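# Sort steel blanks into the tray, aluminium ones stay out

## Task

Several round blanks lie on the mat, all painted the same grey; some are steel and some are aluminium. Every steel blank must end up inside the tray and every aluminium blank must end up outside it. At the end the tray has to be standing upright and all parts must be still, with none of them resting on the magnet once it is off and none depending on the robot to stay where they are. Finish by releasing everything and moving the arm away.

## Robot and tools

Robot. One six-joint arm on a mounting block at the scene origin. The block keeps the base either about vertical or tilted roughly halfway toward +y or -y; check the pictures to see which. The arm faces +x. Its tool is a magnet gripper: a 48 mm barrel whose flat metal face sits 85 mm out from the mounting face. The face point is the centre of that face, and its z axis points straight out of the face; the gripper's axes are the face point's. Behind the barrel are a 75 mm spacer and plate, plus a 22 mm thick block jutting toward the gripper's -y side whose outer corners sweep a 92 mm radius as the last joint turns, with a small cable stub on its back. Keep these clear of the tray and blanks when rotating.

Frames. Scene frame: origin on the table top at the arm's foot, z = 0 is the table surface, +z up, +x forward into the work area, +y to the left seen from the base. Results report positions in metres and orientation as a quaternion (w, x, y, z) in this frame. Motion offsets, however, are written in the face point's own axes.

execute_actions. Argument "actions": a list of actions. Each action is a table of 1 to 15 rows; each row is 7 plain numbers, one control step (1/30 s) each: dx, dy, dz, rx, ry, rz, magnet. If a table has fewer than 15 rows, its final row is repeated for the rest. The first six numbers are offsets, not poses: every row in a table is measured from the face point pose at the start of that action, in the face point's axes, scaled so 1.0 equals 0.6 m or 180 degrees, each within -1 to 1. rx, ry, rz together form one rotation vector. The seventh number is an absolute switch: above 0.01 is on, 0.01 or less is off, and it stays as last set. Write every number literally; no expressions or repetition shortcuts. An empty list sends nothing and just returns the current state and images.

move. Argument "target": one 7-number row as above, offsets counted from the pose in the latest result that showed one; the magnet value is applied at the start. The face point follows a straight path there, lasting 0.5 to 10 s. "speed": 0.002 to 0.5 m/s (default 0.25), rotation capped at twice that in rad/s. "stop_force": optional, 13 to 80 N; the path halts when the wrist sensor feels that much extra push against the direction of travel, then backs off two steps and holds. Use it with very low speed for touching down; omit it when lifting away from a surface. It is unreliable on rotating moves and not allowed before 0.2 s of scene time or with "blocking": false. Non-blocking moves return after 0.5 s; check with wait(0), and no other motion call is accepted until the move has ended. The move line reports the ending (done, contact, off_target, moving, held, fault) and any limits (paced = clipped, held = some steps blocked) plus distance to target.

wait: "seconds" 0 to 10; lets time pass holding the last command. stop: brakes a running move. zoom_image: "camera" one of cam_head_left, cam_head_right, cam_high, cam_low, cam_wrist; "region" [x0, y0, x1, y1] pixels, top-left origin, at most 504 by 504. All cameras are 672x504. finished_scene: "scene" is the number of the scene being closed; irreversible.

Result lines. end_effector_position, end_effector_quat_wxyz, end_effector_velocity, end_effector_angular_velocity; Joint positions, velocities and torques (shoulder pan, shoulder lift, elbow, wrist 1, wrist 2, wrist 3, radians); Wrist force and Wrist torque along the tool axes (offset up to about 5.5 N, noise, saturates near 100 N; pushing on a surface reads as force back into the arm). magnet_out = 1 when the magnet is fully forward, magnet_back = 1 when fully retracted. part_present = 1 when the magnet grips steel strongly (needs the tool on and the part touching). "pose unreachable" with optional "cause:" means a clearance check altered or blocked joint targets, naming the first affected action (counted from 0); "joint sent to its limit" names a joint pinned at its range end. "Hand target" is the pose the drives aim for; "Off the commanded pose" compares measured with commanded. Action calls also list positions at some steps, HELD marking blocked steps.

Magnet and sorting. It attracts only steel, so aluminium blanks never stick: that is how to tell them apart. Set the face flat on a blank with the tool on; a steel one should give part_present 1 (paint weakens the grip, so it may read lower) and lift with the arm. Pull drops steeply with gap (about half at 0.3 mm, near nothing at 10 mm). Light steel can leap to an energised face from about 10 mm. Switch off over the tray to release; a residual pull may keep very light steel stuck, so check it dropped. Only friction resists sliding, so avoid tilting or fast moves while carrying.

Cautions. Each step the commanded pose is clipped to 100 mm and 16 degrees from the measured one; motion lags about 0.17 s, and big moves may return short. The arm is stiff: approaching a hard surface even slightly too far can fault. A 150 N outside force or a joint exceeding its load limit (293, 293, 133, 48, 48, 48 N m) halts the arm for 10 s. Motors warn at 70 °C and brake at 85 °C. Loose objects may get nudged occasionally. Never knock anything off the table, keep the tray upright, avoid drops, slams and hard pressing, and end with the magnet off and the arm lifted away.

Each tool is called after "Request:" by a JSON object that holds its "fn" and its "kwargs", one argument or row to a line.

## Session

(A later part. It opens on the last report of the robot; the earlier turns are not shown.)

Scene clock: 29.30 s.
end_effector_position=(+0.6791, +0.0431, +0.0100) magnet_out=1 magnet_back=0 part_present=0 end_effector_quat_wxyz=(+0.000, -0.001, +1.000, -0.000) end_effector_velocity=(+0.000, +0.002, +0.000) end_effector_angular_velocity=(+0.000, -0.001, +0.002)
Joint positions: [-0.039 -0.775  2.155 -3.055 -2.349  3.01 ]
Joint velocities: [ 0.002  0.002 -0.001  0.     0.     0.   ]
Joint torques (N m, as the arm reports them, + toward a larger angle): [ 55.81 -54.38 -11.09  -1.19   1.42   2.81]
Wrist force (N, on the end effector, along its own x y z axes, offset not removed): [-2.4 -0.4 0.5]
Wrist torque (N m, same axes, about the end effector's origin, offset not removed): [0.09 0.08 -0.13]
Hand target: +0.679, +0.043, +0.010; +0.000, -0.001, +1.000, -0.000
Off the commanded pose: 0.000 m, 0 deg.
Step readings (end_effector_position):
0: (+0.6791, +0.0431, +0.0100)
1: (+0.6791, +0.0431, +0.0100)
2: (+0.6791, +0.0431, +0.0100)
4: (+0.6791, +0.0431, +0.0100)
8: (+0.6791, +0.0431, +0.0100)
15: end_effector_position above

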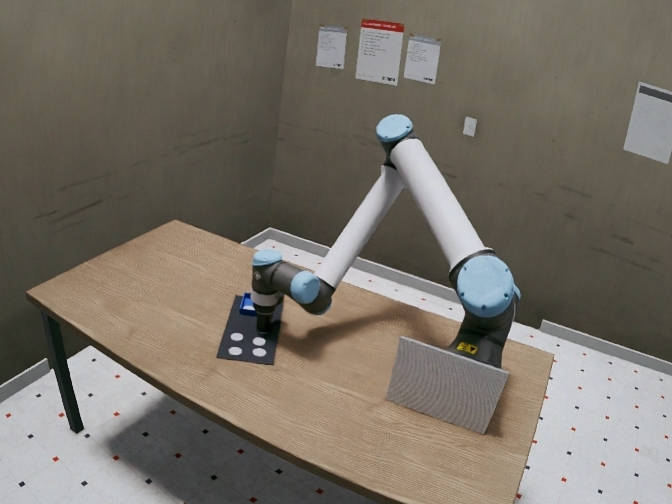

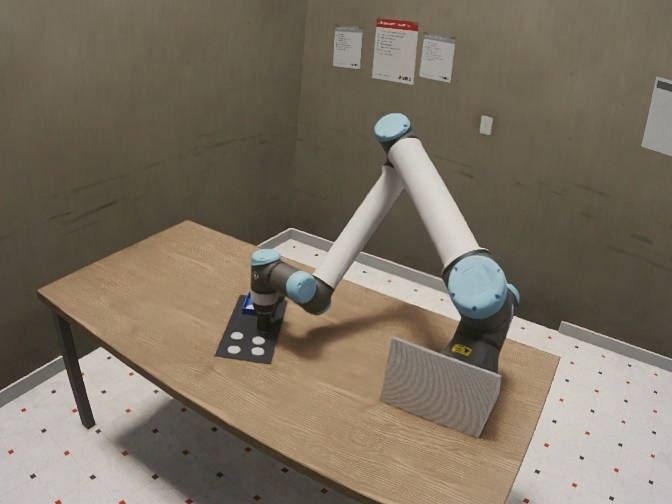

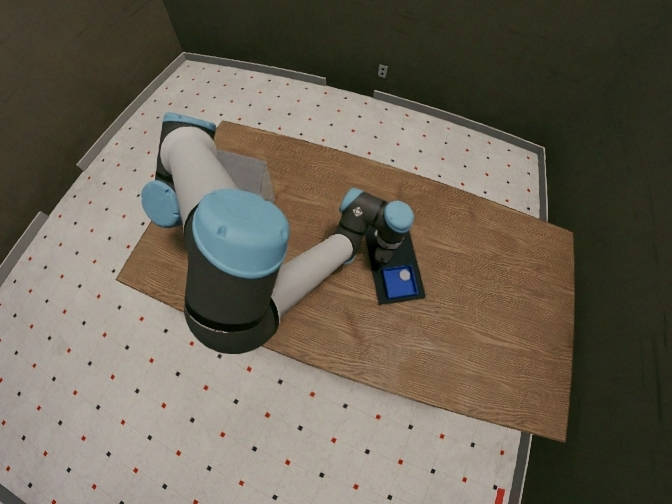

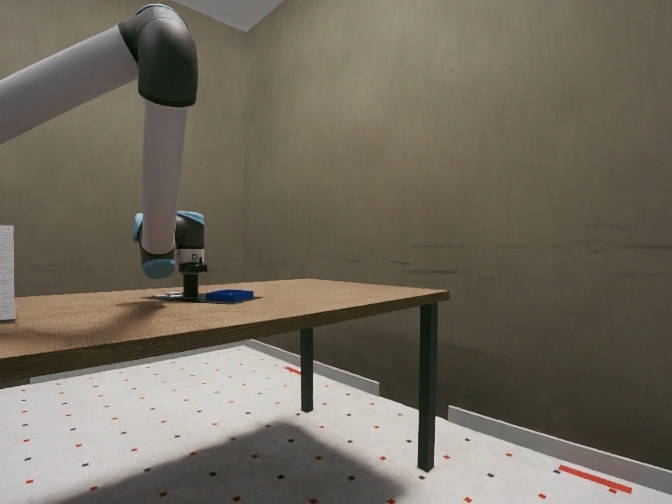

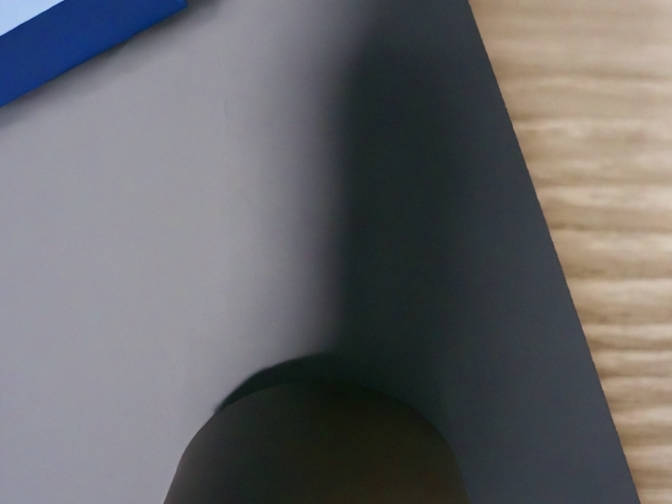

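Aluminium. Glide to D.

Request:
{"fn": "move", "kwargs": {
  "target": [0.048,0.107,-0.002,0,0,0,0],
  "speed": 0.12
}}

Request:
{"fn": "execute_actions", "kwargs": {
  "actions": [
    [[0,0,0,0,0,0,1]]
  ]
}}

Scene clock: 32.27 s.
end_effector_position=(+0.6503, +0.1070, +0.0110) magnet_out=0 magnet_back=1 part_present=0 end_effector_quat_wxyz=(+0.000, -0.001, +1.000, -0.000) end_effector_velocity=(-0.001, +0.002, +0.000) end_effector_angular_velocity=(+0.001, -0.001, +0.001)
Joint positions: [ 0.029 -0.709  2.172 -3.071 -2.354  3.105]
Joint velocities: [ 0.002  0.002  0.    -0.001  0.001  0.001]
Joint torques (N m, as the arm reports them, + toward a larger angle): [ 68.25 -37.33   4.89  -2.54  -1.92   3.35]
Wrist force (N, on the end effector, along its own x y z axes, offset not removed): [1.9 -2.3 1.7]
Wrist torque (N m, same axes, about the end effector's origin, offset not removed): [-0.11 -0.46 -0.22]
Hand target: +0.650, +0.107, +0.011; -0.000, -0.001, +1.000, -0.000
Off the commanded pose: 0.000 m, 0 deg.
move: done

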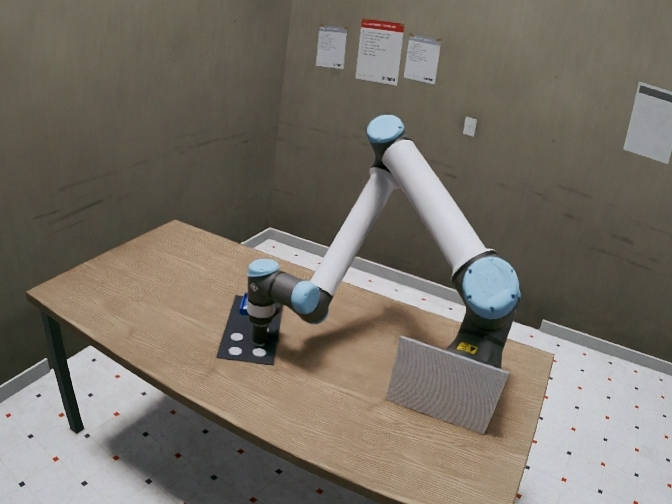

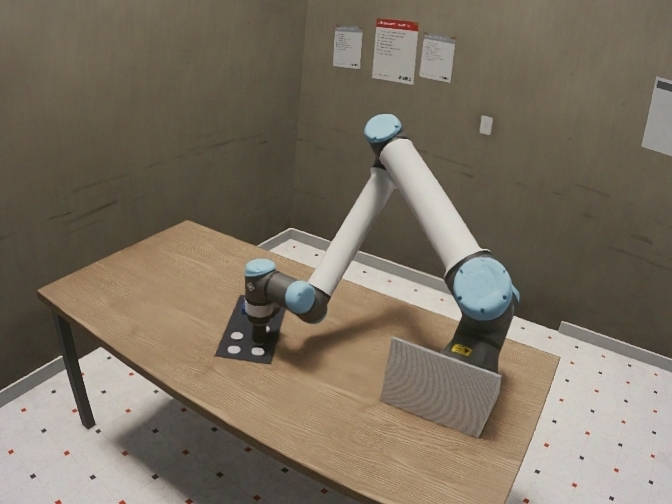

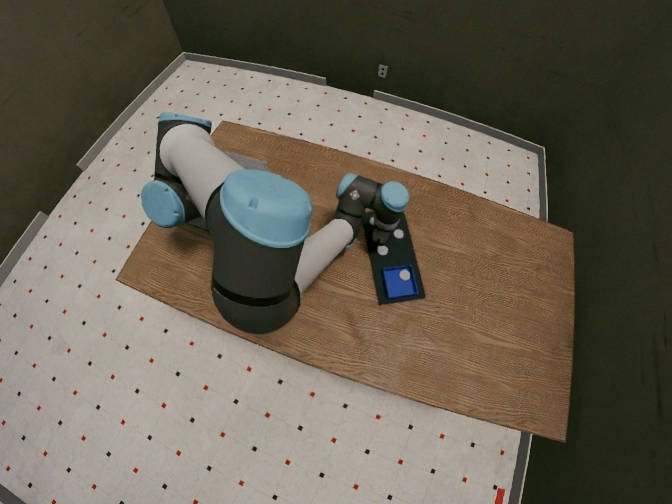

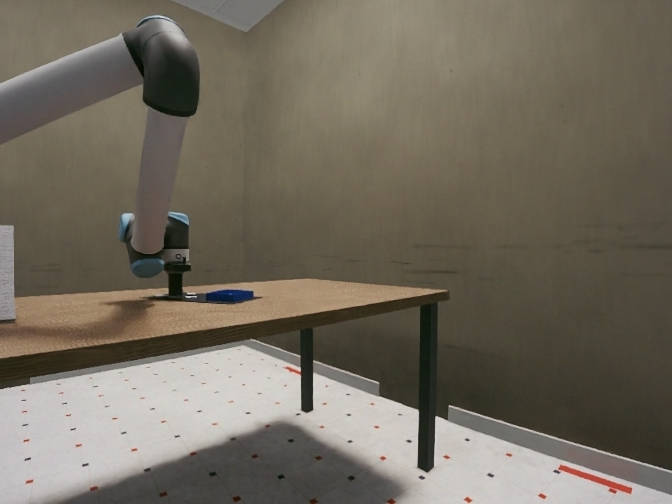

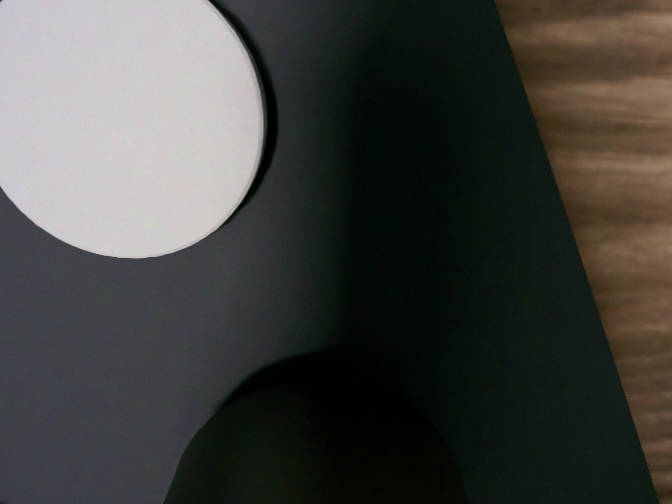

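Scene clock: 32.77 s.
end_effector_position=(+0.6503, +0.1071, +0.0110) magnet_out=1 magnet_back=0 part_present=0 end_effector_quat_wxyz=(+0.000, -0.001, +1.000, -0.000) end_effector_velocity=(-0.000, -0.000, -0.001) end_effector_angular_velocity=(+0.001, +0.001, +0.000)
Joint positions: [ 0.029 -0.709  2.172 -3.071 -2.354  3.105]
Joint velocities: [-0.001  0.     0.    -0.     0.001 -0.001]
Joint torques (N m, as the arm reports them, + toward a larger angle): [ 60.94 -46.32   4.33  -2.78  -1.89  -0.96]
Wrist force (N, on the end effector, along its own x y z axes, offset not removed): [2.5 -0.2 3.4]
Wrist torque (N m, same axes, about the end effector's origin, offset not removed): [0.10 -0.47 0.07]
Hand target: +0.650, +0.107, +0.011; +0.000, -0.001, +1.000, -0.000
Off the commanded pose: 0.000 m, 0 deg.
Step readings (end_effector_position):
0: (+0.6503, +0.1070, +0.0110)
1: (+0.6503, +0.1071, +0.0110)
2: (+0.6503, +0.1071, +0.0110)
4: (+0.6503, +0.1071, +0.0110)
8: (+0.6503, +0.1071, +0.0110)
15: end_effector_position above

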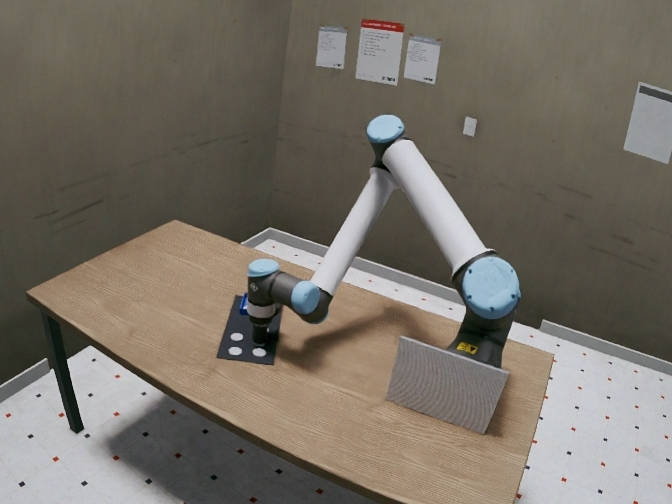

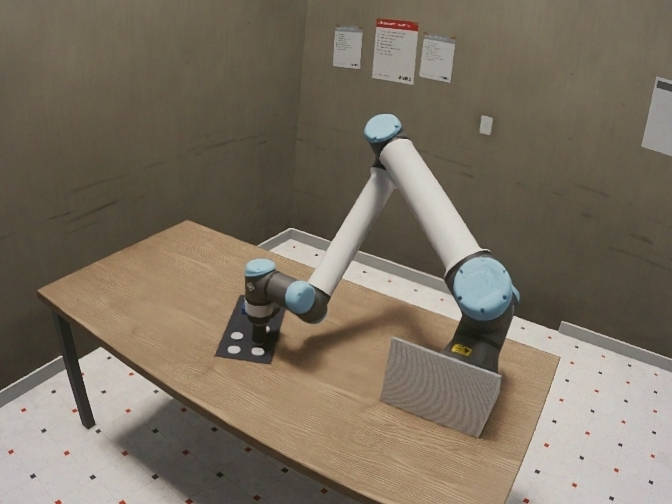

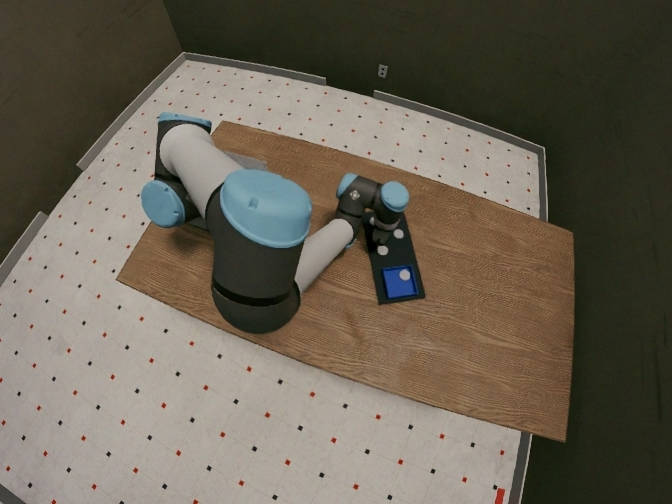

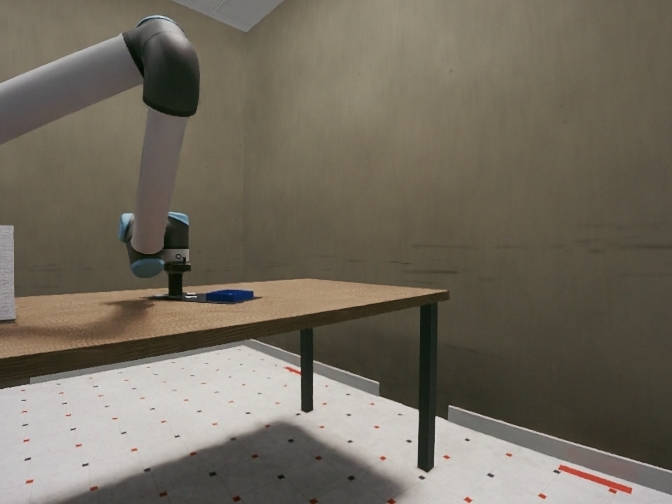

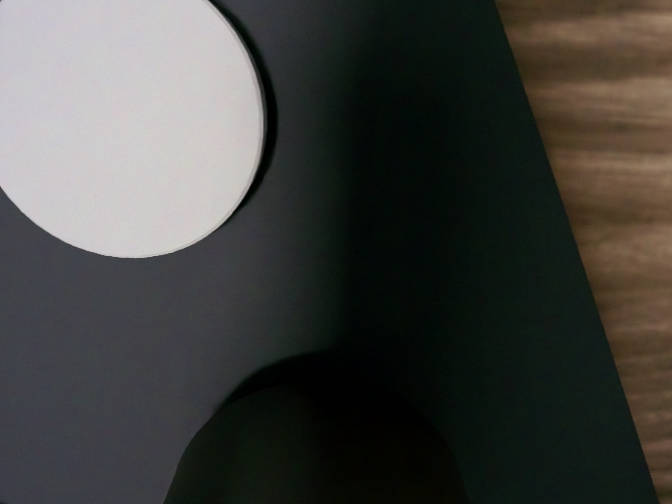

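Request:
{"fn": "move", "kwargs": {
  "target": [0.054,0.08,0,0,0,0,0],
  "speed": 0.12
}}

Request:
{"fn": "execute_actions", "kwargs": {
  "actions": [
    [[0,0,0,0,0,0,1]]
  ]
}}

Scene clock: 34.67 s.
end_effector_position=(+0.6179, +0.1549, +0.0109) magnet_out=0 magnet_back=1 part_present=0 end_effector_quat_wxyz=(-0.000, -0.001, +1.000, -0.000) end_effector_velocity=(-0.001, +0.002, -0.000) end_effector_angular_velocity=(+0.001, +0.000, -0.001)
Joint positions: [ 0.082 -0.656  2.195 -3.093 -2.355  3.181]
Joint velocities: [ 0.002  0.002 -0.    -0.     0.001  0.004]
Joint torques (N m, as the arm reports them, + toward a larger angle): [ 67.89 -36.97   6.05  -7.22  -1.44   3.87]
Wrist force (N, on the end effector, along its own x y z axes, offset not removed): [0.7 -0.9 3.3]
Wrist torque (N m, same axes, about the end effector's origin, offset not removed): [0.08 -0.20 -0.12]
Hand target: +0.618, +0.155, +0.011; -0.000, -0.001, +1.000, -0.000
Off the commanded pose: 0.000 m, 0 deg.
move: done

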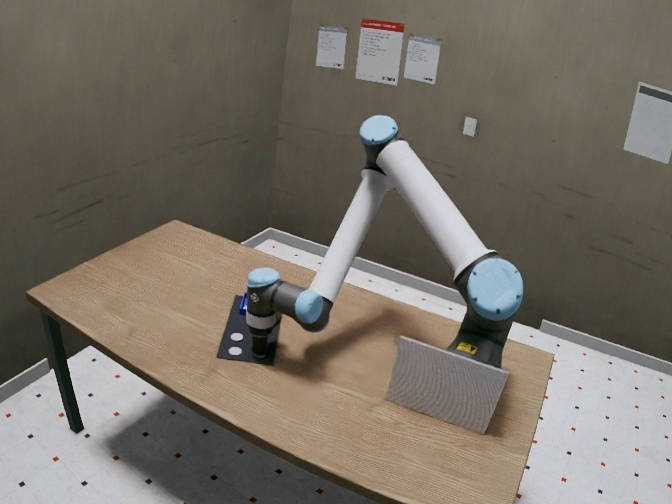

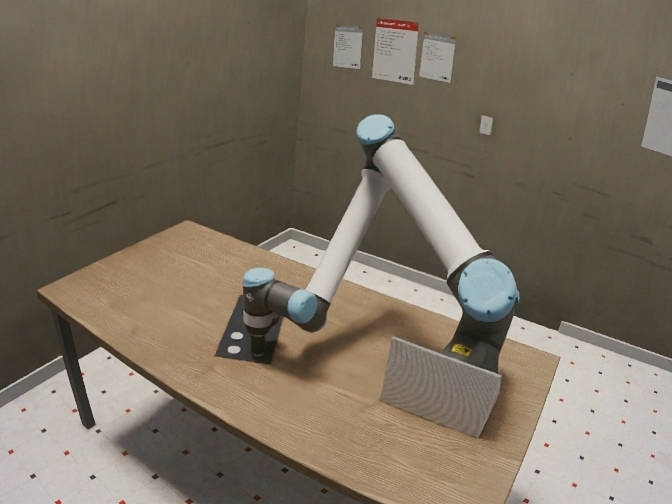

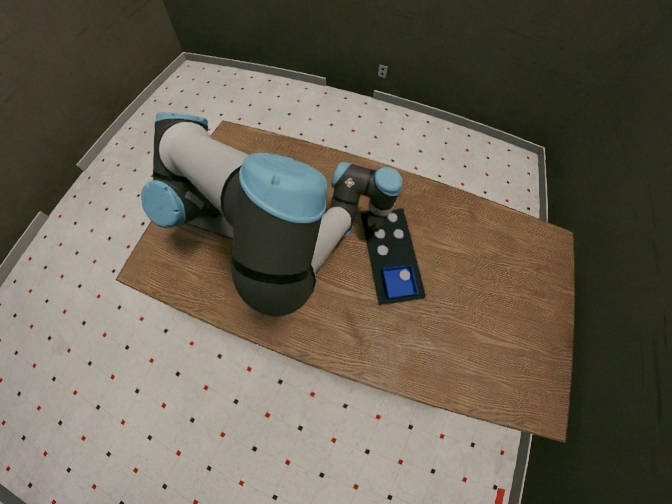

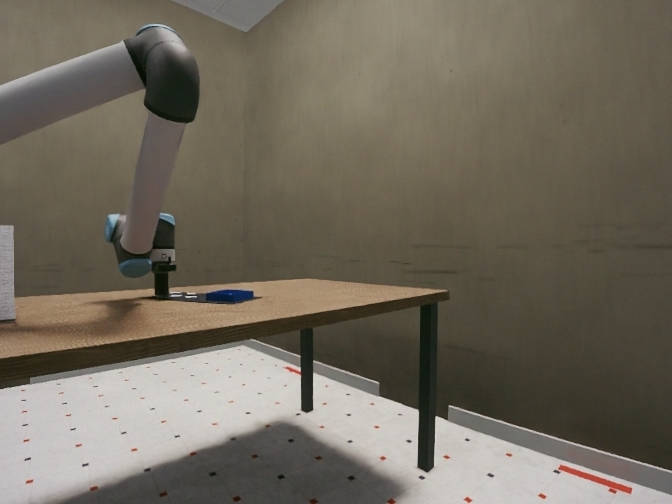

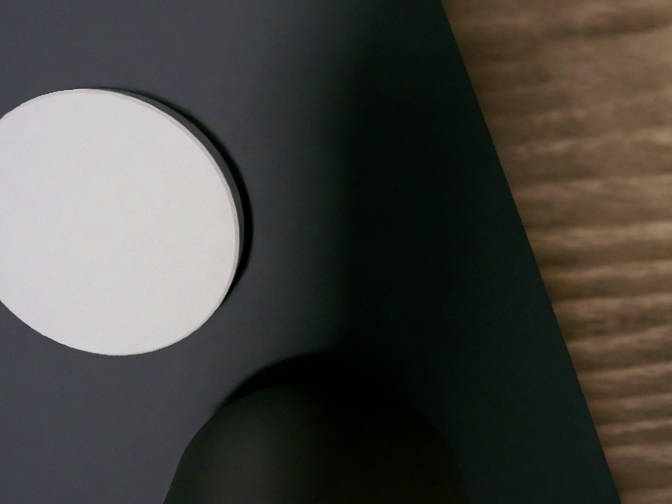

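Scene clock: 35.17 s.
end_effector_position=(+0.6179, +0.1549, +0.0109) magnet_out=1 magnet_back=0 part_present=1 end_effector_quat_wxyz=(-0.000, -0.001, +1.000, -0.000) end_effector_velocity=(+0.000, -0.001, +0.000) end_effector_angular_velocity=(-0.001, -0.001, +0.001)
Joint positions: [ 0.082 -0.656  2.195 -3.093 -2.355  3.181]
Joint velocities: [-0.    -0.001  0.    -0.    -0.001 -0.002]
Joint torques (N m, as the arm reports them, + toward a larger angle): [ 57.5  -45.17   3.32  -6.66  -1.57  -0.97]
Wrist force (N, on the end effector, along its own x y z axes, offset not removed): [0.3 -1.9 1.8]
Wrist torque (N m, same axes, about the end effector's origin, offset not removed): [-0.09 -0.23 -0.16]
Hand target: +0.618, +0.155, +0.011; -0.000, -0.001, +1.000, -0.000
Off the commanded pose: 0.000 m, 0 deg.
Step readings (end_effector_position):
0: (+0.6179, +0.1549, +0.0109)
1: (+0.6179, +0.1549, +0.0109)
2: (+0.6179, +0.1549, +0.0109)
4: (+0.6179, +0.1549, +0.0109)
8: (+0.6179, +0.1549, +0.0109)
15: end_effector_position above

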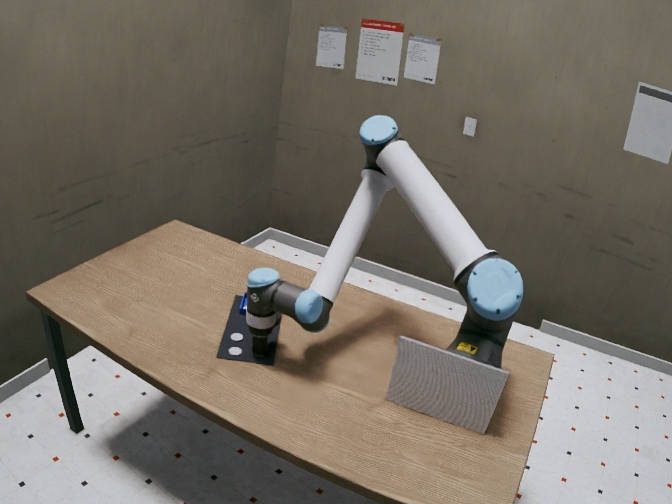

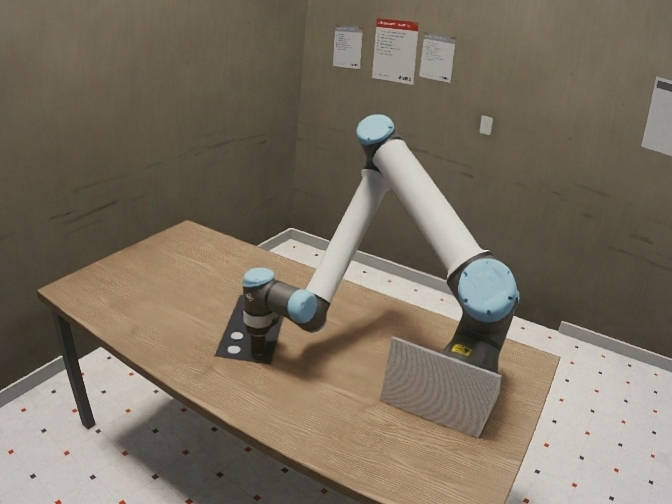

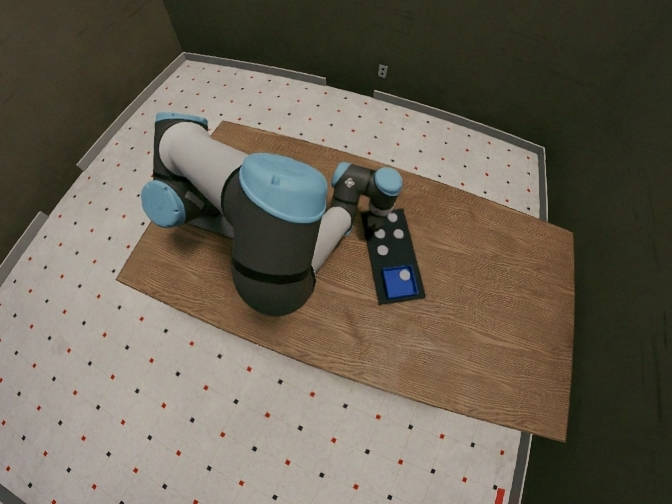

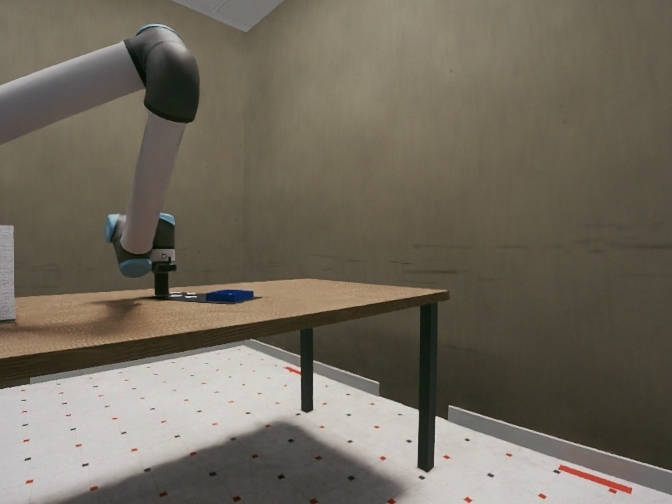

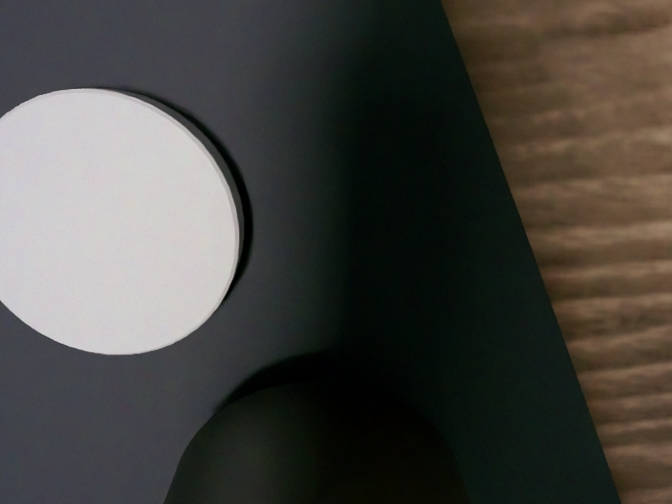

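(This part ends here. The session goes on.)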